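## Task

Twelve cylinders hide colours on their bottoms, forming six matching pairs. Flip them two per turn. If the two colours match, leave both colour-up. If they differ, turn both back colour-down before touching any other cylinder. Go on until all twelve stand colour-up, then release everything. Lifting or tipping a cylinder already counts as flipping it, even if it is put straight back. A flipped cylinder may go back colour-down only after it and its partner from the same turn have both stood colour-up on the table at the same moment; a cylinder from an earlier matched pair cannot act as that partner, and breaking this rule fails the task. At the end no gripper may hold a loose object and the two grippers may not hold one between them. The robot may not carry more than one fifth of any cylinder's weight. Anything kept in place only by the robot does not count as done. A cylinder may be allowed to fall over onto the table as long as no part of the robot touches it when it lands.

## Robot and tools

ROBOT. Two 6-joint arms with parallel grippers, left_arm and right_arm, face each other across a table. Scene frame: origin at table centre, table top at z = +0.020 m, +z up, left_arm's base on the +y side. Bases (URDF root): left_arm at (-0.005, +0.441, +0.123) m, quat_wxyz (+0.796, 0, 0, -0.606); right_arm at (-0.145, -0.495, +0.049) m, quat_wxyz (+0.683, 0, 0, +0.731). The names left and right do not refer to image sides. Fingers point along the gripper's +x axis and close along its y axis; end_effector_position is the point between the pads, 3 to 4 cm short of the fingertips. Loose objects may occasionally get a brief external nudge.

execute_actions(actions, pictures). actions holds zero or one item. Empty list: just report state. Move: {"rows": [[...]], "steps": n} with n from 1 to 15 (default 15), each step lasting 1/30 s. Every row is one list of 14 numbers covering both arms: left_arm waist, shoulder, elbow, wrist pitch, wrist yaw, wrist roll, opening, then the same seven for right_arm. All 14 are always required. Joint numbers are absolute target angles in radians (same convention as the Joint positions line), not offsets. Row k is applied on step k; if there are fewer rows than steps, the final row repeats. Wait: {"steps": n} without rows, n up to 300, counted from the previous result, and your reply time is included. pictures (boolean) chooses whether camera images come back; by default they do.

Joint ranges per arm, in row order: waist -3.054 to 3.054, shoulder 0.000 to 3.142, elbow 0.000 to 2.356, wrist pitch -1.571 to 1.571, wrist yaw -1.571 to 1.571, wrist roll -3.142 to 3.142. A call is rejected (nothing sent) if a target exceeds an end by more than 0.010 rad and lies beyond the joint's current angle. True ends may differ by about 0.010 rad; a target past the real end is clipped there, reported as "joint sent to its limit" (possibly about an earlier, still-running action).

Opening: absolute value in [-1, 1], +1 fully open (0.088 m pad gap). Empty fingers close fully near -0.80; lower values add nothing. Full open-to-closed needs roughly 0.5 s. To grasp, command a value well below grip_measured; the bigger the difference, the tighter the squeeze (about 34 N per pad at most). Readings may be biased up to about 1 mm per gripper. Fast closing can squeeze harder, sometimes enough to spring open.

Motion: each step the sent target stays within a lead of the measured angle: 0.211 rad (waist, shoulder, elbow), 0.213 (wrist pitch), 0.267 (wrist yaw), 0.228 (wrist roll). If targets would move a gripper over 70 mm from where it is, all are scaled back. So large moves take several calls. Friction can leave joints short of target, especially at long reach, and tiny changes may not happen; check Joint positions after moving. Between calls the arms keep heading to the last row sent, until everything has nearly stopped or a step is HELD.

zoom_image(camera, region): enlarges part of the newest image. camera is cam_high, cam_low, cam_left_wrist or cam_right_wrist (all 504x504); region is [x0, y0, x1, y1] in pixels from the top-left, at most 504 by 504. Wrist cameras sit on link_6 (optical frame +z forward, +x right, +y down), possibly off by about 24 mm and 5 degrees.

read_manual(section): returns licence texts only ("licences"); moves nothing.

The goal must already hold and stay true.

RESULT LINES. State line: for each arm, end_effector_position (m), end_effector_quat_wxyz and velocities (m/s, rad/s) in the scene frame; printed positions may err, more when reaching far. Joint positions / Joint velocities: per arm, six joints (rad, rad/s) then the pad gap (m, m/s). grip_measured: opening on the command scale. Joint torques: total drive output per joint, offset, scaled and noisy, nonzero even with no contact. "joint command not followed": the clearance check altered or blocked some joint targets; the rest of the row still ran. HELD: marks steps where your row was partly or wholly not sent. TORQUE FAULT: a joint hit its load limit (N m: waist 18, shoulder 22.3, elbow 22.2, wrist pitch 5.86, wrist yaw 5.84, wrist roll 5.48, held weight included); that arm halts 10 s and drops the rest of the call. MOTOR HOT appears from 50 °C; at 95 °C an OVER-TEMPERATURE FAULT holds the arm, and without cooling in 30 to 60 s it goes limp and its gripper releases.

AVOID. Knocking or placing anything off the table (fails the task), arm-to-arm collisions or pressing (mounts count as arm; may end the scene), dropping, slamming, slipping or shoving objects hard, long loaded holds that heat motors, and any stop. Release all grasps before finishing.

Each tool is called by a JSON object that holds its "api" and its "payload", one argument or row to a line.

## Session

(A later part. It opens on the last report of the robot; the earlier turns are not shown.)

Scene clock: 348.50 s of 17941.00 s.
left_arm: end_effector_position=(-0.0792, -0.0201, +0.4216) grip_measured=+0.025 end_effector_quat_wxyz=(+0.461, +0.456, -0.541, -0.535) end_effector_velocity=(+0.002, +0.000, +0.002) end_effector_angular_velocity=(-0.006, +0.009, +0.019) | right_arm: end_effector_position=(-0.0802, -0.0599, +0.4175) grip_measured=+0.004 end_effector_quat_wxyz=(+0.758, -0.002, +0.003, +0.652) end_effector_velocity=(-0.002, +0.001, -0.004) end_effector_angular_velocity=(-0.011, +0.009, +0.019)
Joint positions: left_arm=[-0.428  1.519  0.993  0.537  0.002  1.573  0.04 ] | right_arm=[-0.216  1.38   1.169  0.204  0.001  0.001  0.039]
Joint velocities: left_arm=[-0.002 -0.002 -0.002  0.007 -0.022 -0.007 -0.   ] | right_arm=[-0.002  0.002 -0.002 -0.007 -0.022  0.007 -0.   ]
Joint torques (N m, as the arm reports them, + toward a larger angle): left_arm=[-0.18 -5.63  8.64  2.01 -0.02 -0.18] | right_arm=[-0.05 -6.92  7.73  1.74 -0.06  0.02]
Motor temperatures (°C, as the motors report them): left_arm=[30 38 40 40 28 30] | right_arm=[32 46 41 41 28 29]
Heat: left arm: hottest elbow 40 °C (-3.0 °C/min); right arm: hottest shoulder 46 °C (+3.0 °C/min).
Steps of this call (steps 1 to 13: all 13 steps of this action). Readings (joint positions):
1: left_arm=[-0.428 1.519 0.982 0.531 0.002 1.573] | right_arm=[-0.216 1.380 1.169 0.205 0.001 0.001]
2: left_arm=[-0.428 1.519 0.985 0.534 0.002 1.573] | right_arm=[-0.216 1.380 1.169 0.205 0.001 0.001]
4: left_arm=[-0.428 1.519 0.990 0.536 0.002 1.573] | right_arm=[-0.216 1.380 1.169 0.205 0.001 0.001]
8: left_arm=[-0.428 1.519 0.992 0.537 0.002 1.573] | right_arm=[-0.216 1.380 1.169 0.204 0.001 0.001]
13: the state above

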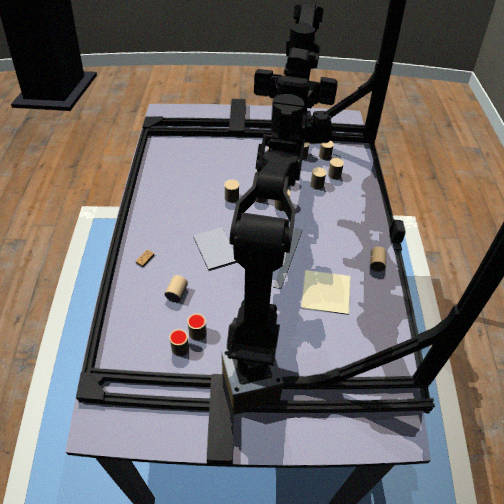

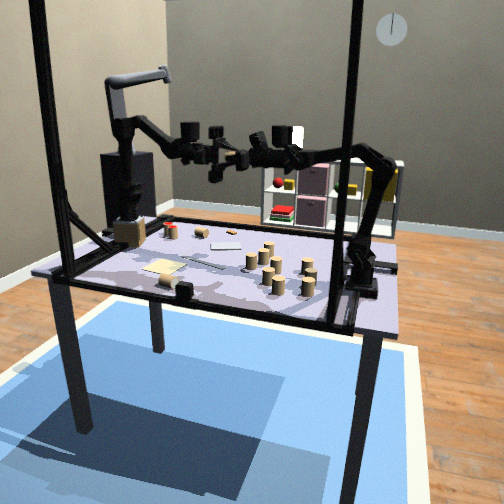

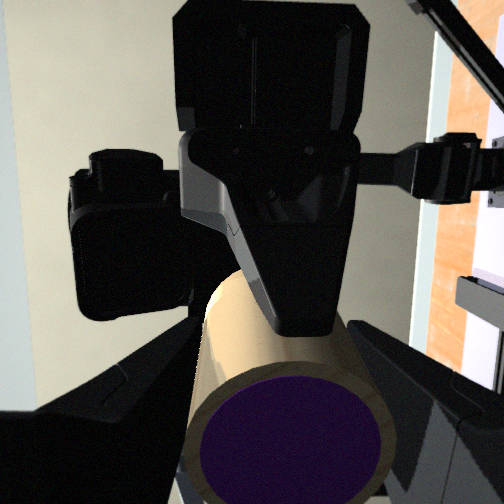

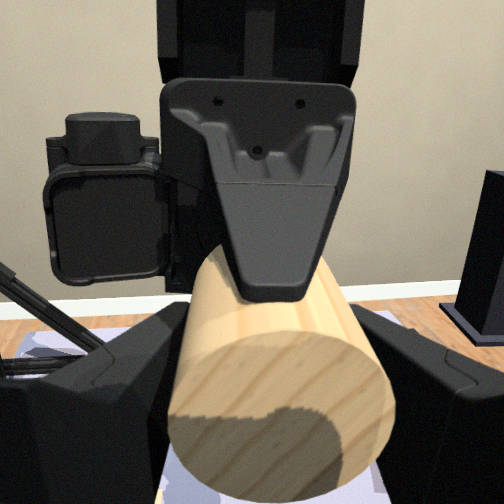

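{"api": "execute_actions", "payload": {
  "actions": [
    {"rows":[[-0.43,1.524,1.0,0.537,0,1.571,-0.7,-0.216,1.376,1.168,0.208,0,0,0.6]],"steps":11}
  ],
  "pictures": false
}}

{"api": "execute_actions", "payload": {
  "actions": [
    {"rows":[[-0.43,1.43,0.93,0.51,0,1.571,-0.7,-0.216,1.376,1.168,0.208,0,0,0.6],[-0.43,1.33,0.86,0.48,0,1.571,-0.7,-0.216,1.376,1.168,0.208,0,0,0.6],[-0.43,1.2,0.77,0.44,0,1.571,-0.7,-0.216,1.376,1.168,0.208,0,0,0.6],[-0.43,1.058,0.672,0.386,0,1.571,-0.7,-0.216,1.376,1.168,0.208,0,0,0.6]],"steps":8}
  ],
  "pictures": false
}}

{"api": "execute_actions", "payload": {
  "actions": [
    {"rows":[[-0.1,1.058,0.8,-0.87,0,1.571,-0.7,-0.225,1.379,1.5,-1.31,0,0,0.5]],"steps":15}
  ],
  "pictures": false
}}

{"api": "execute_actions", "payload": {
  "actions": [
    {"rows":[[-0.1,1.624,0.924,-0.871,0,1.571,-0.7,-0.225,1.6,1.65,-1.31,0,0,0.5],[-0.1,1.624,0.924,-0.871,0,1.571,-0.7,-0.225,1.6,1.65,-1.31,0,0,0.5],[-0.1,1.624,0.924,-0.871,0,1.571,-0.7,-0.225,1.6,1.65,-1.31,0,0,0.5],[-0.1,1.624,0.924,-0.871,0,1.571,-0.7,-0.225,1.6,1.65,-1.31,0,0,0.5],[-0.1,1.624,0.924,-0.871,0,1.571,-0.7,-0.225,1.6,1.65,-1.31,0,0,0.5],[-0.1,1.624,0.924,-0.871,0,1.571,-0.7,-0.225,1.6,1.65,-1.31,0,0,0.5],[-0.1,1.624,0.924,-0.871,0,1.571,-0.7,-0.225,2.05,1.79,-1.31,0,0,0.5]],"steps":13}
  ],
  "pictures": false
}}

{"api": "execute_actions", "payload": {
  "actions": [
    {"rows":[[-0.1,1.65,0.90,-0.83,0,1.571,-0.7,-0.225,2.05,1.79,-1.31,0,0,0.5],[-0.1,1.68,0.875,-0.78,0,1.571,-0.7,-0.225,2.05,1.79,-1.31,0,0,0.5],[-0.1,1.71,0.852,-0.73,0,1.571,-0.7,-0.225,2.05,1.79,-1.31,0,0,0.5],[-0.1,1.74,0.83,-0.68,0,1.571,-0.7,-0.225,2.05,1.79,-1.31,0,0,0.5],[-0.1,1.77,0.81,-0.63,0,1.571,-0.7,-0.225,2.05,1.79,-1.31,0,0,0.5],[-0.1,1.80,0.794,-0.58,0,1.571,-0.7,-0.225,2.05,1.79,-1.31,0,0,0.5],[-0.1,1.825,0.781,-0.54,0,1.571,-0.7,-0.225,2.05,1.79,-1.31,0,0,0.5],[-0.1,1.845,0.772,-0.51,0,1.571,-0.7,-0.225,2.05,1.79,-1.31,0,0,0.5],[-0.1,1.856,0.767,-0.493,0,1.571,-0.7,-0.225,2.05,1.79,-1.31,0,0,0.5],[-0.1,1.863,0.764,-0.482,0,1.571,-0.7,-0.225,2.05,1.79,-1.31,0,0,0.5],[-0.1,1.868,0.762,-0.475,0,1.571,-0.7,-0.225,2.05,1.79,-1.31,0,0,0.5],[-0.1,1.872,0.76,-0.47,0,1.571,-0.7,-0.225,2.05,1.79,-1.31,0,0,0.5]],"steps":15}
  ],
  "pictures": false
}}

{"api": "execute_actions", "payload": {
  "actions": [
    {"rows":[[-0.1,1.872,0.76,-0.47,0,1.571,-0.7,-0.225,2.05,1.79,-1.31,0,0,0.5],[-0.1,1.872,0.76,-0.47,0,1.571,0.6,-0.225,2.05,1.79,-1.31,0,0,0.5]],"steps":13}
  ]
}}

Scene clock: 360.13 s of 17941.00 s.
left_arm: end_effector_position=(-0.0794, -0.0204, +0.4214) grip_measured=+0.020 end_effector_quat_wxyz=(+0.461, +0.456, -0.541, -0.536) end_effector_velocity=(+0.000, +0.001, -0.002) end_effector_angular_velocity=(+0.008, +0.006, +0.005) | right_arm: end_effector_position=(-0.0803, -0.0599, +0.4179) grip_measured=+0.587 end_effector_quat_wxyz=(+0.758, -0.001, +0.002, +0.652) end_effector_velocity=(-0.002, -0.000, +0.001) end_effector_angular_velocity=(+0.008, +0.006, +0.010)
Joint positions: left_arm=[-0.428  1.52   0.994  0.536  0.002  1.573  0.04 ] | right_arm=[-0.216  1.38   1.168  0.206  0.001  0.001  0.068]
Joint velocities: left_arm=[-0.002 -0.002 -0.002 -0.007 -0.007 -0.007 -0.   ] | right_arm=[ 0.002 -0.002 -0.002  0.007 -0.007  0.007  0.162]
Joint torques (N m, as the arm reports them, + toward a larger angle): left_arm=[-0.21 -5.75  8.46  2.1  -0.02 -0.15] | right_arm=[ 0.01 -6.91  7.8   1.55 -0.02 -0.02]
Motor temperatures (°C, as the motors report them): left_arm=[30 39 41 41 28 30] | right_arm=[32 45 42 43 28 29]
Heat: left arm: hottest elbow 41 °C (+0.0 °C/min); right arm: hottest shoulder 45 °C (+3.0 °C/min).
Steps of this call (steps 1 to 15: the robot went on to your last target; steps 16 to 338: nothing new was sent; steps 339 to 349: all 11 steps of this action). Readings (joint positions):
339: left_arm=[-0.428 1.520 0.994 0.538 0.002 1.573] | right_arm=[-0.216 1.380 1.168 0.204 0.001 0.001]
340: left_arm=[-0.428 1.520 0.994 0.538 0.002 1.573] | right_arm=[-0.216 1.380 1.168 0.204 0.001 0.001]
342: left_arm=[-0.428 1.520 0.994 0.538 0.002 1.573] | right_arm=[-0.216 1.380 1.168 0.204 0.001 0.001]
346: left_arm=[-0.428 1.520 0.994 0.536 0.002 1.573] | right_arm=[-0.216 1.380 1.168 0.206 0.001 0.001]
349: the state above

Scene clock: 360.40 s of 17941.00 s.
left_arm: end_effector_position=(-0.0652, +0.0688, +0.4030) grip_measured=+0.020 end_effector_quat_wxyz=(+0.443, +0.473, -0.526, -0.550) end_effector_velocity=(+0.036, +0.226, +0.165) end_effector_angular_velocity=(-0.580, +0.100, +0.005) | right_arm: end_effector_position=(-0.0803, -0.0599, +0.4179) grip_measured=+0.599 end_effector_quat_wxyz=(+0.758, -0.001, +0.002, +0.652) end_effector_velocity=(+0.002, -0.001, -0.002) end_effector_angular_velocity=(-0.006, +0.008, -0.010)
Joint positions: left_arm=[-0.428  1.149  0.699  0.395  0.002  1.573  0.04 ] | right_arm=[-0.216  1.38   1.168  0.206  0.001  0.001  0.068]
Joint velocities: left_arm=[-0.002 -1.121 -0.481 -0.051 -0.007 -0.007  0.   ] | right_arm=[-0.002 -0.002 -0.002 -0.007  0.007  0.007  0.001]
Joint torques (N m, as the arm reports them, + toward a larger angle): left_arm=[-0.19 -4.18  9.45  2.47 -0.02 -0.16] | right_arm=[ 0.07 -6.92  7.79  1.53 -0.06 -0.03]
Motor temperatures (°C, as the motors report them): left_arm=[30 40 41 42 28 30] | right_arm=[32 45 42 43 28 29]
Heat: left arm: hottest wrist pitch 42 °C (+1.0 °C/min); right arm: hottest shoulder 45 °C (+3.0 °C/min).
Steps of this call (steps 1 to 8: all 8 steps of this action). Readings (joint positions):
1: left_arm=[-0.428 1.510 0.987 0.534 0.002 1.573] | right_arm=[-0.216 1.380 1.168 0.206 0.001 0.001]
2: left_arm=[-0.428 1.479 0.961 0.518 0.002 1.573] | right_arm=[-0.216 1.380 1.168 0.206 0.001 0.001]
4: left_arm=[-0.428 1.369 0.855 0.468 0.002 1.573] | right_arm=[-0.216 1.380 1.168 0.206 0.001 0.001]
8: the state above

Scene clock: 360.90 s of 17941.00 s.
left_arm: end_effector_position=(+0.0447, +0.1448, +0.2990) grip_measured=+0.019 end_effector_quat_wxyz=(+0.328, +0.673, -0.221, -0.624) end_effector_velocity=(-0.041, +0.288, -0.300) end_effector_angular_velocity=(+1.887, +0.306, +0.033) | right_arm: end_effector_position=(-0.0861, -0.1137, +0.3812) grip_measured=+0.501 end_effector_quat_wxyz=(+0.727, -0.188, +0.219, +0.623) end_effector_velocity=(-0.030, -0.208, -0.354) end_effector_angular_velocity=(-1.872, +0.281, -0.004)
Joint positions: left_arm=[-0.104  1.061  0.795 -0.504 -0.004  1.573  0.04 ] | right_arm=[-0.222  1.375  1.501 -0.712  0.001  0.001  0.064]
Joint velocities: left_arm=[ 0.012 -0.002 -0.002 -1.912 -0.022 -0.007 -0.   ] | right_arm=[-0.002  0.051 -0.002 -1.839  0.007 -0.007 -0.   ]
Joint torques (N m, as the arm reports them, + toward a larger angle): left_arm=[ 0.13 -3.36  8.26  1.72  0.21 -0.14] | right_arm=[-0.21 -5.91  7.06  1.19 -0.04  0.  ]
Motor temperatures (°C, as the motors report them): left_arm=[30 40 41 42 28 30] | right_arm=[32 45 42 43 28 29]
Heat: left arm: hottest wrist pitch 42 °C (+1.0 °C/min); right arm: hottest shoulder 45 °C (+3.0 °C/min).
Steps of this call (steps 1 to 15: all 15 steps of this action). Readings (joint positions):
1: left_arm=[-0.409 1.120 0.706 0.352 0.017 1.573] | right_arm=[-0.216 1.380 1.197 0.149 0.001 0.001]
2: left_arm=[-0.360 1.101 0.729 0.293 0.019 1.573] | right_arm=[-0.218 1.386 1.247 0.077 0.001 0.001]
4: left_arm=[-0.240 1.079 0.772 0.182 0.006 1.573] | right_arm=[-0.220 1.395 1.353 -0.044 0.001 0.001]
8: left_arm=[-0.115 1.061 0.795 -0.065 -0.005 1.573] | right_arm=[-0.222 1.370 1.485 -0.274 0.001 0.001]
15: the state above

Scene clock: 361.33 s of 17941.00 s.
left_arm: end_effector_position=(+0.0380, +0.1869, +0.1591) grip_measured=+0.019 end_effector_quat_wxyz=(+0.058, +0.706, +0.059, -0.703) end_effector_velocity=(+0.006, -0.011, +0.003) end_effector_angular_velocity=(-0.018, -0.025, +0.010) | right_arm: end_effector_position=(-0.0851, -0.1075, +0.2116) grip_measured=+0.500 end_effector_quat_wxyz=(+0.576, -0.425, +0.496, +0.492) end_effector_velocity=(+0.008, +0.054, -0.559) end_effector_angular_velocity=(-1.643, +0.259, +0.020)
Joint positions: left_arm=[-0.102  1.617  0.912 -0.867 -0.004  1.573  0.04 ] | right_arm=[-0.222  1.916  1.781 -1.287  0.001  0.001  0.064]
Joint velocities: left_arm=[ 0.002  0.022  0.037  0.007 -0.022 -0.007 -0.   ] | right_arm=[-0.002  1.507  0.027 -0.183 -0.007 -0.022 -0.   ]
Joint torques (N m, as the arm reports them, + toward a larger angle): left_arm=[ 0.2  -5.    7.05  0.36  0.24 -0.09] | right_arm=[-0.2  -7.47  7.03 -0.03 -0.06  0.  ]
Motor temperatures (°C, as the motors report them): left_arm=[30 40 41 41 28 30] | right_arm=[32 45 42 43 28 29]
Heat: left arm: hottest elbow 41 °C (+0.0 °C/min); right arm: hottest shoulder 45 °C (+3.0 °C/min).
Steps of this call (steps 1 to 13: all 13 steps of this action). Readings (joint positions):
1: left_arm=[-0.103 1.091 0.813 -0.582 -0.004 1.573] | right_arm=[-0.222 1.406 1.524 -0.792 0.001 0.001]
2: left_arm=[-0.103 1.141 0.845 -0.641 -0.004 1.573] | right_arm=[-0.222 1.444 1.565 -0.845 0.001 0.001]
4: left_arm=[-0.103 1.264 0.898 -0.739 -0.004 1.573] | right_arm=[-0.222 1.523 1.624 -0.950 0.001 0.001]
8: left_arm=[-0.102 1.500 0.912 -0.842 -0.004 1.573] | right_arm=[-0.222 1.661 1.687 -1.211 0.001 0.001]
13: the state above

Scene clock: 361.83 s of 17941.00 s.
left_arm: end_effector_position=(+0.0381, +0.1863, +0.0704) grip_measured=+0.019 end_effector_quat_wxyz=(+0.054, +0.706, +0.063, -0.704) end_effector_velocity=(+0.005, -0.028, -0.003) end_effector_angular_velocity=(-0.126, -0.029, -0.010) | right_arm: end_effector_position=(-0.0848, -0.1066, +0.1592) grip_measured=+0.500 end_effector_quat_wxyz=(+0.535, -0.462, +0.540, +0.457) end_effector_velocity=(-0.001, -0.003, -0.003) end_effector_angular_velocity=(-0.016, +0.010, +0.005)
Joint positions: left_arm=[-0.102  1.863  0.764 -0.485 -0.004  1.573  0.04 ] | right_arm=[-0.223  2.058  1.784 -1.308  0.001  0.001  0.064]
Joint velocities: left_arm=[-0.002  0.007 -0.002  0.139 -0.007  0.007 -0.   ] | right_arm=[-0.002  0.002 -0.007 -0.007 -0.007 -0.007  0.   ]
Joint torques (N m, as the arm reports them, + toward a larger angle): left_arm=[ 0.21 -5.03  3.95  0.63  0.23 -0.08] | right_arm=[ -0.23 -11.1    6.94  -0.04  -0.05  -0.02]
Motor temperatures (°C, as the motors report them): left_arm=[30 40 41 41 28 30] | right_arm=[32 45 42 43 28 29]
Heat: left arm: hottest elbow 41 °C (+0.0 °C/min); right arm: hottest shoulder 45 °C (+3.0 °C/min).
Steps of this call (steps 1 to 15: all 15 steps of this action). Readings (joint positions):
1: left_arm=[-0.102 1.620 0.912 -0.863 -0.004 1.573] | right_arm=[-0.222 1.961 1.781 -1.292 0.001 0.001]
2: left_arm=[-0.102 1.627 0.908 -0.841 -0.004 1.573] | right_arm=[-0.223 2.000 1.781 -1.298 0.001 0.001]
4: left_arm=[-0.102 1.661 0.887 -0.767 -0.004 1.572] | right_arm=[-0.223 2.050 1.777 -1.304 0.001 0.001]
8: left_arm=[-0.102 1.780 0.813 -0.604 -0.004 1.572] | right_arm=[-0.223 2.059 1.780 -1.308 0.001 0.001]
15: the state above

Scene clock: 362.27 s of 17941.00 s.
left_arm: end_effector_position=(+0.0385, +0.1838, +0.0700) grip_measured=+0.645 end_effector_quat_wxyz=(+0.058, +0.706, +0.059, -0.703) end_effector_velocity=(+0.000, +0.001, -0.001) end_effector_angular_velocity=(-0.001, -0.008, -0.010) | right_arm: end_effector_position=(-0.0848, -0.1067, +0.1592) grip_measured=+0.500 end_effector_quat_wxyz=(+0.534, -0.462, +0.540, +0.457) end_effector_velocity=(+0.001, -0.006, +0.000) end_effector_angular_velocity=(-0.023, -0.004, +0.005)
Joint positions: left_arm=[-0.102  1.865  0.764 -0.472 -0.004  1.573  0.071] | right_arm=[-0.223  2.058  1.784 -1.308  0.001  0.001  0.064]
Joint velocities: left_arm=[-0.002 -0.002 -0.007  0.007 -0.007  0.007  0.026] | right_arm=[-0.002 -0.002 -0.002 -0.022  0.007 -0.007 -0.   ]
Joint torques (N m, as the arm reports them, + toward a larger angle): left_arm=[ 0.19 -4.82  3.77  0.57  0.24 -0.1 ] | right_arm=[ -0.23 -11.15   6.92  -0.05  -0.05  -0.01]
Motor temperatures (°C, as the motors report them): left_arm=[30 40 41 41 28 30] | right_arm=[32 45 42 43 28 29]
Heat: left arm: hottest elbow 41 °C (+0.0 °C/min); right arm: hottest shoulder 45 °C (+3.0 °C/min).
Steps of this call (steps 1 to 13: all 13 steps of this action). Readings (joint positions):
1: left_arm=[-0.102 1.864 0.764 -0.480 -0.004 1.573] | right_arm=[-0.223 2.058 1.784 -1.308 0.001 0.001]
2: left_arm=[-0.102 1.864 0.764 -0.476 -0.004 1.573] | right_arm=[-0.223 2.058 1.784 -1.308 0.001 0.001]
4: left_arm=[-0.102 1.864 0.764 -0.475 -0.004 1.573] | right_arm=[-0.223 2.058 1.784 -1.308 0.001 0.001]
8: left_arm=[-0.102 1.865 0.764 -0.473 -0.004 1.573] | right_arm=[-0.223 2.058 1.784 -1.308 0.001 0.001]
13: the state above

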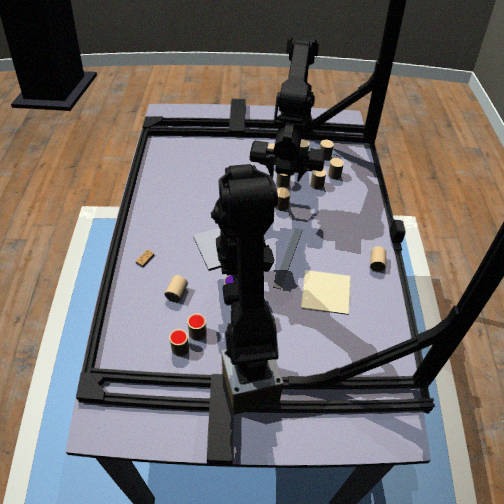

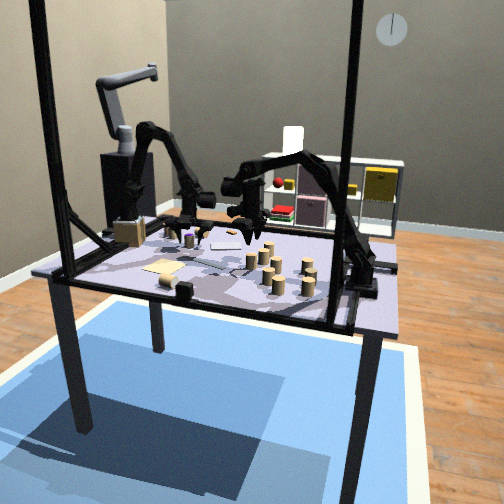

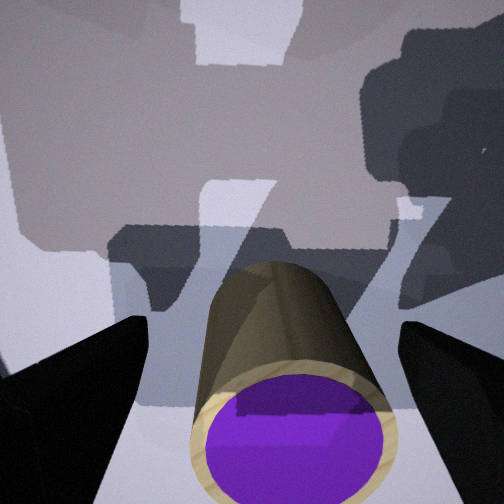

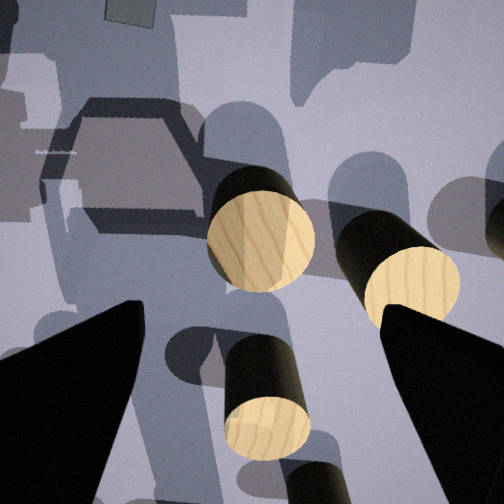

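{"api": "execute_actions", "payload": {
  "actions": [
    {"rows":[[-0.1,1.825,0.785,-0.55,0,1.571,0.6,-0.229,2.07,1.815,-1.315,0,-0.5,0.4],[-0.1,1.77,0.82,-0.637,0,1.571,0.6,-0.229,2.07,1.815,-1.315,0,-0.5,0.4],[-0.1,1.70,0.87,-0.75,0,1.571,0.6,-0.229,2.07,1.815,-1.315,0,-0.5,0.4],[-0.1,1.624,0.924,-0.871,0,1.571,0.6,-0.229,2.07,1.815,-1.315,0,-0.5,0.4],[-0.1,1.624,0.924,-0.871,0,1.571,0.6,-0.229,2.07,1.815,-1.315,0,-0.5,0.4],[-0.1,1.058,0.9,-0.87,0,1.571,0.9,-0.229,2.07,1.815,-1.315,0,-0.5,0.4]],"steps":7}
  ],
  "pictures": false
}}

{"api": "execute_actions", "payload": {
  "actions": [
    {"rows":[[-0.1,1.058,0.9,-0.87,0,1.571,0.9,-0.229,2.08,1.79,-1.28,0,-0.5,0.4],[-0.1,1.058,0.9,-0.87,0,1.571,0.9,-0.229,2.087,1.76,-1.244,0,-0.5,0.4],[-0.1,1.058,0.9,-0.87,0,1.571,0.9,-0.229,2.095,1.73,-1.207,0,-0.5,0.4],[-0.1,1.058,0.9,-0.87,0,1.571,0.9,-0.229,2.103,1.70,-1.169,0,-0.5,0.4],[-0.1,1.058,0.8,-0.3,0,1.571,0.9,-0.229,2.111,1.67,-1.13,0,-0.5,0.4],[-0.1,1.058,0.8,-0.3,0,1.571,0.9,-0.229,2.12,1.642,-1.094,0,-0.5,0.4],[-0.1,1.058,0.8,-0.3,0,1.571,0.9,-0.229,2.129,1.616,-1.06,0,-0.5,0.4],[-0.1,1.058,0.8,-0.3,0,1.571,0.9,-0.229,2.138,1.593,-1.03,0,-0.5,0.4],[-0.1,1.058,0.8,-0.3,0,1.571,0.9,-0.229,2.145,1.575,-1.005,0,-0.5,0.4],[-0.1,1.058,0.8,-0.3,0,1.571,0.9,-0.229,2.151,1.56,-0.986,0,-0.5,0.4],[-0.1,1.058,0.8,-0.3,0,1.571,0.9,-0.229,2.155,1.549,-0.972,0,-0.5,0.4]],"steps":15}
  ],
  "pictures": false
}}

{"api": "execute_actions", "payload": {
  "actions": [
    {"rows":[[-0.43,1.058,0.672,0.386,0,1.571,0.9,-0.229,2.155,1.549,-0.972,0,-0.5,0.4],[-0.43,1.058,0.672,0.386,0,1.571,0.9,-0.229,2.155,1.549,-0.972,0,-0.5,-0.7]],"steps":12}
  ],
  "pictures": false
}}

{"api": "execute_actions", "payload": {
  "actions": [
    {"rows":[[-0.43,1.058,0.672,0.386,0,1.571,0.9,-0.229,2.129,1.616,-1.06,0,-0.5,-0.7],[-0.43,1.058,0.672,0.386,0,1.571,0.9,-0.229,2.103,1.70,-1.169,0,-0.5,-0.7],[-0.43,1.058,0.672,0.386,0,1.571,0.9,-0.229,2.07,1.815,-1.315,0,-0.5,-0.7],[-0.43,1.058,0.672,0.386,0,1.571,0.9,-0.229,2.07,1.815,-1.315,0,-0.5,-0.7],[-0.43,1.058,0.672,0.386,0,1.571,0.9,-0.229,2.07,1.815,-1.315,0,-0.5,-0.7],[-0.43,1.058,0.672,0.386,0,1.571,0.9,-0.229,2.07,1.815,-1.315,0,-0.5,-0.7],[-0.43,1.058,0.672,0.386,0,1.571,0.9,-0.229,1.8,1.72,-1.315,0,0,-0.7],[-0.43,1.058,0.672,0.386,0,1.571,0.9,-0.229,1.8,1.72,-1.315,0,0,-0.7],[-0.43,1.058,0.672,0.386,0,1.571,0.9,-0.229,1.8,1.72,-1.315,0,0,-0.7],[-0.43,1.058,0.672,0.386,0,1.571,0.9,-0.216,1.379,1.45,-1.1,0,0,-0.7]],"steps":15}
  ],
  "pictures": false
}}

{"api": "execute_actions", "payload": {
  "actions": [
    {"rows":[[-0.43,1.058,0.672,0.386,0,1.571,0.9,-0.216,1.379,1.35,-0.8,0,0,-0.7],[-0.43,1.058,0.672,0.386,0,1.571,0.9,-0.216,1.379,1.35,-0.8,0,0,-0.7],[-0.43,1.058,0.672,0.386,0,1.571,0.9,-0.216,1.376,1.168,0.208,0,0,-0.7]],"steps":15}
  ],
  "pictures": false
}}

{"api": "execute_actions", "payload": {
  "actions": [
    {"rows":[[-0.43,1.058,0.672,0.386,0,1.571,0.9,-0.216,1.376,1.168,0.208,0,0,-0.7]],"steps":10}
  ],
  "pictures": false
}}

{"api": "execute_actions", "payload": {
  "actions": [
    {"rows":[[-0.43,1.2,0.77,0.44,0,1.571,0.9,-0.216,1.376,1.168,0.208,0,0,-0.7],[-0.43,1.2,0.77,0.44,0,1.571,0.9,-0.216,1.376,1.168,0.208,0,0,-0.7],[-0.43,1.33,0.86,0.48,0,1.571,0.9,-0.216,1.376,1.168,0.208,0,0,-0.7],[-0.43,1.33,0.86,0.48,0,1.571,0.9,-0.216,1.376,1.168,0.208,0,0,-0.7],[-0.43,1.43,0.93,0.51,0,1.571,0.9,-0.216,1.376,1.168,0.208,0,0,-0.7],[-0.43,1.43,0.93,0.51,0,1.571,0.9,-0.216,1.376,1.168,0.208,0,0,-0.7],[-0.43,1.524,1.0,0.537,0,1.571,0.9,-0.216,1.376,1.168,0.208,0,0,-0.7]],"steps":14}
  ],
  "pictures": false
}}

{"api": "execute_actions", "payload": {
  "actions": [
    {"rows":[[-0.43,1.524,1.0,0.537,0,1.571,-0.7,-0.216,1.376,1.168,0.208,0,0,-0.7]],"steps":13}
  ]
}}

Scene clock: 387.63 s of 17941.00 s.
left_arm: end_effector_position=(+0.0389, +0.1816, +0.1490) grip_measured=+0.722 end_effector_quat_wxyz=(+0.070, +0.707, +0.047, -0.702) end_effector_velocity=(+0.014, -0.080, +0.530) end_effector_angular_velocity=(-1.316, -0.229, +0.005) | right_arm: end_effector_position=(-0.0828, -0.1031, +0.1646) grip_measured=+0.408 end_effector_quat_wxyz=(+0.435, -0.558, +0.431, +0.560) end_effector_velocity=(+0.000, +0.001, +0.002) end_effector_angular_velocity=(+0.002, +0.000, +1.045)
Joint positions: left_arm=[-0.102  1.629  0.879 -0.787 -0.004  1.573  0.074] | right_arm=[-0.226  2.057  1.805 -1.312  0.001 -0.41   0.059]
Joint velocities: left_arm=[-0.002 -1.844  0.393 -0.901 -0.007 -0.007  0.135] | right_arm=[-0.002  0.002  0.012 -0.007 -0.007 -1.048 -0.004]
Joint torques (N m, as the arm reports them, + toward a larger angle): left_arm=[ 0.23 -5.74  4.76 -0.2   0.23 -0.1 ] | right_arm=[-0.2  -8.94  7.15 -0.06 -0.07 -0.1 ]
Motor temperatures (°C, as the motors report them): left_arm=[30 40 39 39 28 30] | right_arm=[32 48 42 40 28 29]
Heat: left arm: hottest shoulder 40 °C (-2.0 °C/min); right arm: hottest shoulder 48 °C (+5.0 °C/min).
Steps of this call (steps 1 to 15: the robot went on to your last target; steps 16 to 90: nothing new was sent; then 22.13 s passed at rest; steps 91 to 97: all 7 steps of this action). Readings (joint positions):
91: left_arm=[-0.102 1.862 0.766 -0.485 -0.004 1.573] | right_arm=[-0.223 2.057 1.787 -1.310 0.001 -0.044]
92: left_arm=[-0.102 1.850 0.776 -0.527 -0.004 1.573] | right_arm=[-0.224 2.057 1.791 -1.312 0.001 -0.115]
94: left_arm=[-0.102 1.785 0.813 -0.658 -0.004 1.573] | right_arm=[-0.226 2.057 1.798 -1.312 0.000 -0.247]
97: the state above

Scene clock: 388.13 s of 17941.00 s.
left_arm: end_effector_position=(+0.0496, +0.1184, +0.3366) grip_measured=+0.899 end_effector_quat_wxyz=(+0.388, +0.649, -0.283, -0.590) end_effector_velocity=(+0.004, -0.024, +0.027) end_effector_angular_velocity=(-0.237, -0.050, -0.000) | right_arm: end_effector_position=(-0.0826, -0.1023, +0.0664) grip_measured=+0.400 end_effector_quat_wxyz=(+0.404, -0.580, +0.414, +0.574) end_effector_velocity=(-0.002, -0.001, -0.030) end_effector_angular_velocity=(+0.023, +0.004, +0.010)
Joint positions: left_arm=[-0.102  1.064  0.816 -0.33  -0.004  1.573  0.083] | right_arm=[-0.226  2.153  1.555 -0.988  0.001 -0.496  0.059]
Joint velocities: left_arm=[-0.002 -0.017 -0.076  0.3   -0.007  0.007 -0.   ] | right_arm=[ 0.002  0.017 -0.1    0.139 -0.007 -0.007 -0.   ]
Joint torques (N m, as the arm reports them, + toward a larger angle): left_arm=[ 0.18 -3.61  6.36  1.93  0.21 -0.13] | right_arm=[ -0.2  -10.55   6.11   0.33  -0.09  -0.08]
Motor temperatures (°C, as the motors report them): left_arm=[30 40 39 39 28 30] | right_arm=[32 48 41 40 28 29]
Heat: left arm: hottest shoulder 40 °C (-2.0 °C/min); right arm: hottest shoulder 48 °C (+5.1 °C/min).
Steps of this call (steps 1 to 15: all 15 steps of this action). Readings (joint positions):
1: left_arm=[-0.102 1.567 0.889 -0.813 -0.004 1.573] | right_arm=[-0.226 2.058 1.805 -1.311 0.001 -0.438]
2: left_arm=[-0.102 1.504 0.894 -0.830 -0.004 1.573] | right_arm=[-0.226 2.059 1.799 -1.293 0.001 -0.456]
4: left_arm=[-0.102 1.381 0.896 -0.850 -0.004 1.573] | right_arm=[-0.226 2.060 1.770 -1.238 0.001 -0.478]
8: left_arm=[-0.102 1.151 0.829 -0.625 -0.004 1.572] | right_arm=[-0.226 2.089 1.670 -1.109 0.001 -0.493]
15: the state above

Scene clock: 388.53 s of 17941.00 s.
left_arm: end_effector_position=(-0.0609, +0.0866, +0.4091) grip_measured=+0.900 end_effector_quat_wxyz=(+0.445, +0.474, -0.526, -0.549) end_effector_velocity=(-0.008, +0.005, +0.145) end_effector_angular_velocity=(-0.636, +0.091, -0.020) | right_arm: end_effector_position=(-0.0824, -0.0999, +0.0658) grip_measured=+0.003 end_effector_quat_wxyz=(+0.407, -0.578, +0.410, +0.577) end_effector_velocity=(-0.001, -0.003, -0.001) end_effector_angular_velocity=(-0.011, +0.009, +0.005)
Joint positions: left_arm=[-0.424  1.06   0.675  0.332  0.001  1.573  0.083] | right_arm=[-0.226  2.153  1.553 -0.974 -0.001 -0.497  0.039]
Joint velocities: left_arm=[-0.027 -0.056 -0.007  0.593 -0.007  0.007 -0.   ] | right_arm=[-0.002  0.002 -0.002 -0.007 -0.007 -0.007 -0.   ]
Joint torques (N m, as the arm reports them, + toward a larger angle): left_arm=[-0.24 -3.14  7.64  1.89  0.   -0.17] | right_arm=[ -0.22 -10.33   5.5    0.22  -0.05  -0.09]
Motor temperatures (°C, as the motors report them): left_arm=[30 40 39 39 28 30] | right_arm=[32 48 41 40 28 29]
Heat: left arm: hottest shoulder 40 °C (-2.0 °C/min); right arm: hottest shoulder 48 °C (+5.0 °C/min).
Steps of this call (steps 1 to 12: all 12 steps of this action). Readings (joint positions):
1: left_arm=[-0.125 1.062 0.791 -0.274 -0.017 1.573] | right_arm=[-0.226 2.153 1.553 -0.984 0.001 -0.497]
2: left_arm=[-0.183 1.060 0.759 -0.204 -0.015 1.573] | right_arm=[-0.226 2.153 1.553 -0.980 0.001 -0.497]
4: left_arm=[-0.306 1.061 0.708 -0.095 -0.004 1.573] | right_arm=[-0.226 2.153 1.553 -0.975 0.001 -0.497]
8: left_arm=[-0.415 1.065 0.675 0.148 0.002 1.573] | right_arm=[-0.226 2.153 1.553 -0.975 -0.001 -0.497]
12: the state above

Scene clock: 389.03 s of 17941.00 s.
left_arm: end_effector_position=(-0.0619, +0.0866, +0.4208) grip_measured=+0.900 end_effector_quat_wxyz=(+0.458, +0.459, -0.539, -0.538) end_effector_velocity=(+0.003, +0.000, -0.004) end_effector_angular_velocity=(+0.011, -0.009, +0.020) | right_arm: end_effector_position=(-0.0924, -0.1479, +0.2343) grip_measured=+0.003 end_effector_quat_wxyz=(+0.603, -0.399, +0.437, +0.536) end_effector_velocity=(-0.040, -0.188, +0.321) end_effector_angular_velocity=(+1.166, -0.012, -0.425)
Joint positions: left_arm=[-0.427  1.058  0.675  0.384  0.001  1.573  0.083] | right_arm=[-0.22   1.627  1.491 -1.129 -0.001 -0.045  0.039]
Joint velocities: left_arm=[-0.002 -0.002 -0.007 -0.007 -0.022  0.007 -0.   ] | right_arm=[ 0.022 -1.551 -0.667  0.271 -0.022  0.476 -0.   ]
Joint torques (N m, as the arm reports them, + toward a larger angle): left_arm=[-0.2  -3.34  7.6   2.17 -0.01 -0.16] | right_arm=[  0.12 -10.84   7.82   1.05  -0.03   0.14]
Motor temperatures (°C, as the motors report them): left_arm=[30 40 39 39 28 30] | right_arm=[32 48 41 40 28 29]
Heat: left arm: hottest shoulder 40 °C (-2.0 °C/min); right arm: hottest shoulder 48 °C (+5.1 °C/min).
Steps of this call (steps 1 to 15: all 15 steps of this action). Readings (joint positions):
1: left_arm=[-0.425 1.058 0.675 0.348 0.001 1.573] | right_arm=[-0.226 2.153 1.559 -0.987 -0.001 -0.497]
2: left_arm=[-0.426 1.058 0.675 0.359 0.001 1.573] | right_arm=[-0.226 2.154 1.585 -1.036 -0.001 -0.498]
4: left_arm=[-0.427 1.058 0.675 0.370 0.001 1.573] | right_arm=[-0.226 2.150 1.659 -1.148 -0.001 -0.498]
8: left_arm=[-0.427 1.058 0.675 0.382 0.001 1.573] | right_arm=[-0.226 2.045 1.748 -1.263 -0.000 -0.388]
15: the state above

Scene clock: 389.53 s of 17941.00 s.
left_arm: end_effector_position=(-0.0621, +0.0867, +0.4208) grip_measured=+0.900 end_effector_quat_wxyz=(+0.458, +0.459, -0.539, -0.538) end_effector_velocity=(+0.000, +0.001, -0.004) end_effector_angular_velocity=(+0.013, +0.005, +0.005) | right_arm: end_effector_position=(-0.0822, -0.0782, +0.3273) grip_measured=+0.003 end_effector_quat_wxyz=(+0.741, -0.140, +0.160, +0.637) end_effector_velocity=(+0.027, +0.165, +0.363) end_effector_angular_velocity=(+1.813, -0.279, +0.002)
Joint positions: left_arm=[-0.428  1.058  0.675  0.384  0.001  1.573  0.083] | right_arm=[-0.219  1.385  1.168 -0.212 -0.001 -0.003  0.039]
Joint velocities: left_arm=[-0.002 -0.002 -0.007 -0.007 -0.007 -0.007  0.   ] | right_arm=[-0.007  0.002 -0.002  1.839 -0.007 -0.007 -0.003]
Joint torques (N m, as the arm reports them, + toward a larger angle): left_arm=[-0.23 -3.34  7.63  2.17  0.01 -0.16] | right_arm=[ 0.24 -7.39  7.79  1.48 -0.01  0.1 ]
Motor temperatures (°C, as the motors report them): left_arm=[30 40 39 39 28 30] | right_arm=[32 48 41 40 28 29]
Heat: left arm: hottest shoulder 40 °C (-2.0 °C/min); right arm: hottest shoulder 48 °C (+5.0 °C/min).
Steps of this call (steps 1 to 15: all 15 steps of this action). Readings (joint positions):
1: left_arm=[-0.428 1.058 0.675 0.384 0.001 1.573] | right_arm=[-0.219 1.573 1.458 -1.086 -0.001 -0.032]
2: left_arm=[-0.428 1.058 0.675 0.384 0.001 1.573] | right_arm=[-0.219 1.516 1.424 -1.015 -0.001 -0.023]
4: left_arm=[-0.428 1.058 0.675 0.384 0.001 1.573] | right_arm=[-0.219 1.423 1.338 -0.878 -0.001 -0.012]
8: left_arm=[-0.428 1.058 0.675 0.384 0.001 1.573] | right_arm=[-0.219 1.375 1.207 -0.641 -0.001 -0.005]
15: the state above

Scene clock: 389.87 s of 17941.00 s.
left_arm: end_effector_position=(-0.0621, +0.0867, +0.4208) grip_measured=+0.900 end_effector_quat_wxyz=(+0.458, +0.459, -0.539, -0.538) end_effector_velocity=(-0.001, +0.001, -0.002) end_effector_angular_velocity=(+0.008, +0.006, -0.000) | right_arm: end_effector_position=(-0.0795, -0.0601, +0.4138) grip_measured=+0.003 end_effector_quat_wxyz=(+0.758, -0.009, +0.008, +0.652) end_effector_velocity=(-0.000, -0.001, +0.029) end_effector_angular_velocity=(+0.129, -0.012, +0.005)
Joint positions: left_arm=[-0.428  1.058  0.675  0.384  0.001  1.573  0.083] | right_arm=[-0.219  1.38   1.168  0.187 -0.001 -0.003  0.039]
Joint velocities: left_arm=[-0.007 -0.002 -0.002 -0.007 -0.007 -0.007 -0.   ] | right_arm=[-0.002 -0.007 -0.002  0.125 -0.007  0.007 -0.   ]
Joint torques (N m, as the arm reports them, + toward a larger angle): left_arm=[-0.28 -3.33  7.67  2.17  0.   -0.15] | right_arm=[ 0.22 -6.87  7.75  1.65 -0.01  0.12]
Motor temperatures (°C, as the motors report them): left_arm=[30 40 39 39 28 30] | right_arm=[32 48 41 40 28 29]
Heat: left arm: hottest shoulder 40 °C (-2.0 °C/min); right arm: hottest shoulder 48 °C (+4.1 °C/min).
Steps of this call (steps 1 to 10: all 10 steps of this action). Readings (joint positions):
1: left_arm=[-0.428 1.058 0.675 0.384 0.001 1.573] | right_arm=[-0.219 1.385 1.168 -0.150 -0.001 -0.003]
2: left_arm=[-0.428 1.058 0.675 0.384 0.001 1.573] | right_arm=[-0.219 1.385 1.168 -0.090 -0.001 -0.003]
4: left_arm=[-0.428 1.058 0.675 0.384 0.001 1.573] | right_arm=[-0.219 1.385 1.168 0.031 -0.001 -0.003]
8: left_arm=[-0.428 1.058 0.675 0.384 0.001 1.573] | right_arm=[-0.219 1.380 1.168 0.170 -0.001 -0.003]
10: the state above

Scene clock: 390.33 s of 17941.00 s.
left_arm: end_effector_position=(-0.0789, -0.0190, +0.4137) grip_measured=+0.900 end_effector_quat_wxyz=(+0.455, +0.462, -0.536, -0.540) end_effector_velocity=(-0.002, -0.014, +0.033) end_effector_angular_velocity=(-0.103, +0.024, +0.015) | right_arm: end_effector_position=(-0.0795, -0.0600, +0.4177) grip_measured=+0.003 end_effector_quat_wxyz=(+0.758, -0.003, +0.001, +0.652) end_effector_velocity=(+0.000, +0.001, -0.001) end_effector_angular_velocity=(+0.001, -0.008, +0.005)
Joint positions: left_arm=[-0.428  1.518  0.979  0.529  0.001  1.573  0.083] | right_arm=[-0.219  1.38   1.168  0.205 -0.001 -0.003  0.039]
Joint velocities: left_arm=[-0.007  0.042  0.081  0.066 -0.022 -0.007 -0.   ] | right_arm=[-0.002  0.002 -0.002  0.007 -0.007 -0.007 -0.   ]
Joint torques (N m, as the arm reports them, + toward a larger angle): left_arm=[-0.19 -6.02  9.56  2.36  0.01 -0.15] | right_arm=[ 0.15 -6.93  7.77  1.64 -0.02  0.12]
Motor temperatures (°C, as the motors report them): left_arm=[30 40 39 39 28 30] | right_arm=[32 48 41 40 28 29]
Heat: left arm: hottest shoulder 40 °C (-2.0 °C/min); right arm: hottest shoulder 48 °C (+4.0 °C/min).
Steps of this call (steps 1 to 14: all 14 steps of this action). Readings (joint positions):
1: left_arm=[-0.428 1.079 0.686 0.392 0.001 1.573] | right_arm=[-0.219 1.380 1.168 0.191 -0.001 -0.003]
2: left_arm=[-0.428 1.110 0.709 0.413 0.001 1.573] | right_arm=[-0.219 1.380 1.168 0.195 -0.001 -0.003]
4: left_arm=[-0.428 1.212 0.784 0.450 0.001 1.573] | right_arm=[-0.219 1.380 1.168 0.202 -0.001 -0.003]
8: left_arm=[-0.428 1.420 0.928 0.509 0.001 1.573] | right_arm=[-0.219 1.380 1.168 0.204 -0.001 -0.003]
14: the state above

Scene clock: 390.77 s of 17941.00 s.
left_arm: end_effector_position=(-0.0793, -0.0201, +0.4206) grip_measured=+0.022 end_effector_quat_wxyz=(+0.460, +0.457, -0.541, -0.536) end_effector_velocity=(-0.000, +0.000, +0.004) end_effector_angular_velocity=(-0.009, +0.024, +0.014) | right_arm: end_effector_position=(-0.0796, -0.0600, +0.4179) grip_measured=+0.002 end_effector_quat_wxyz=(+0.758, -0.003, +0.001, +0.652) end_effector_velocity=(-0.000, -0.001, +0.001) end_effector_angular_velocity=(+0.004, -0.023, +0.005)
Joint positions: left_arm=[-0.428  1.52   0.992  0.535  0.001  1.573  0.04 ] | right_arm=[-0.218  1.38   1.168  0.206 -0.001 -0.003  0.039]
Joint velocities: left_arm=[-0.007 -0.002  0.002  0.007 -0.022 -0.022 -0.   ] | right_arm=[-0.002 -0.002 -0.002  0.007 -0.007 -0.022 -0.   ]
Joint torques (N m, as the arm reports them, + toward a larger angle): left_arm=[-0.24 -5.74  8.78  2.13  0.   -0.17] | right_arm=[ 0.12 -6.94  7.78  1.57 -0.02  0.13]
Motor temperatures (°C, as the motors report them): left_arm=[30 40 39 39 28 30] | right_arm=[32 48 41 41 28 29]
Heat: left arm: hottest shoulder 40 °C (-2.0 °C/min); right arm: hottest shoulder 48 °C (+4.1 °C/min).
Steps of this call (steps 1 to 13: all 13 steps of this action). Readings (joint positions):
1: left_arm=[-0.428 1.519 0.982 0.531 0.001 1.573] | right_arm=[-0.219 1.380 1.168 0.205 -0.001 -0.003]
2: left_arm=[-0.428 1.519 0.985 0.534 0.001 1.573] | right_arm=[-0.219 1.380 1.168 0.205 -0.001 -0.003]
4: left_arm=[-0.428 1.519 0.990 0.536 0.001 1.573] | right_arm=[-0.219 1.380 1.168 0.205 -0.001 -0.003]
8: left_arm=[-0.428 1.519 0.992 0.535 0.001 1.573] | right_arm=[-0.219 1.380 1.168 0.206 -0.001 -0.003]
13: the state above

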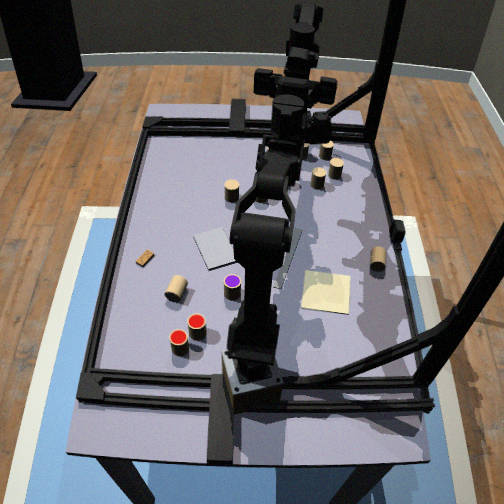

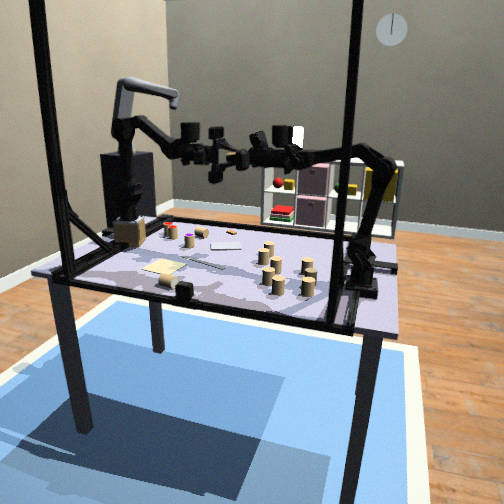

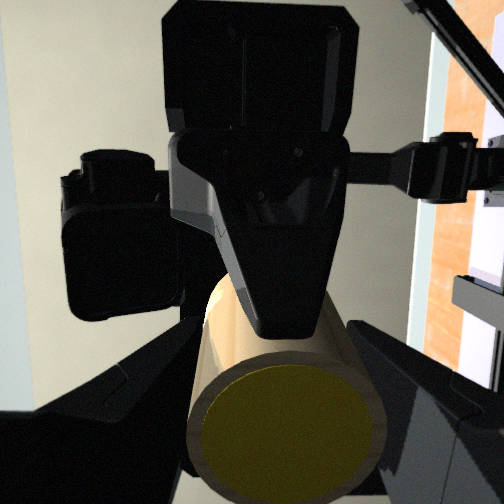

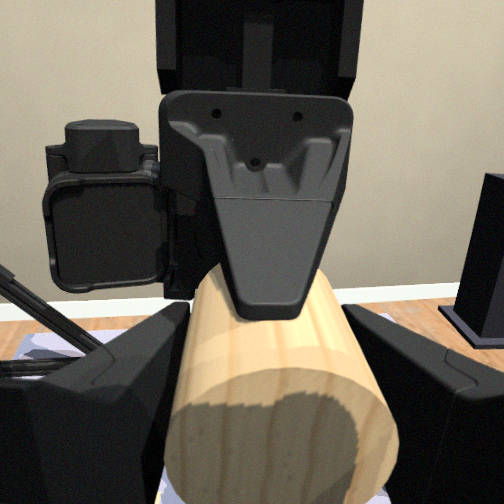

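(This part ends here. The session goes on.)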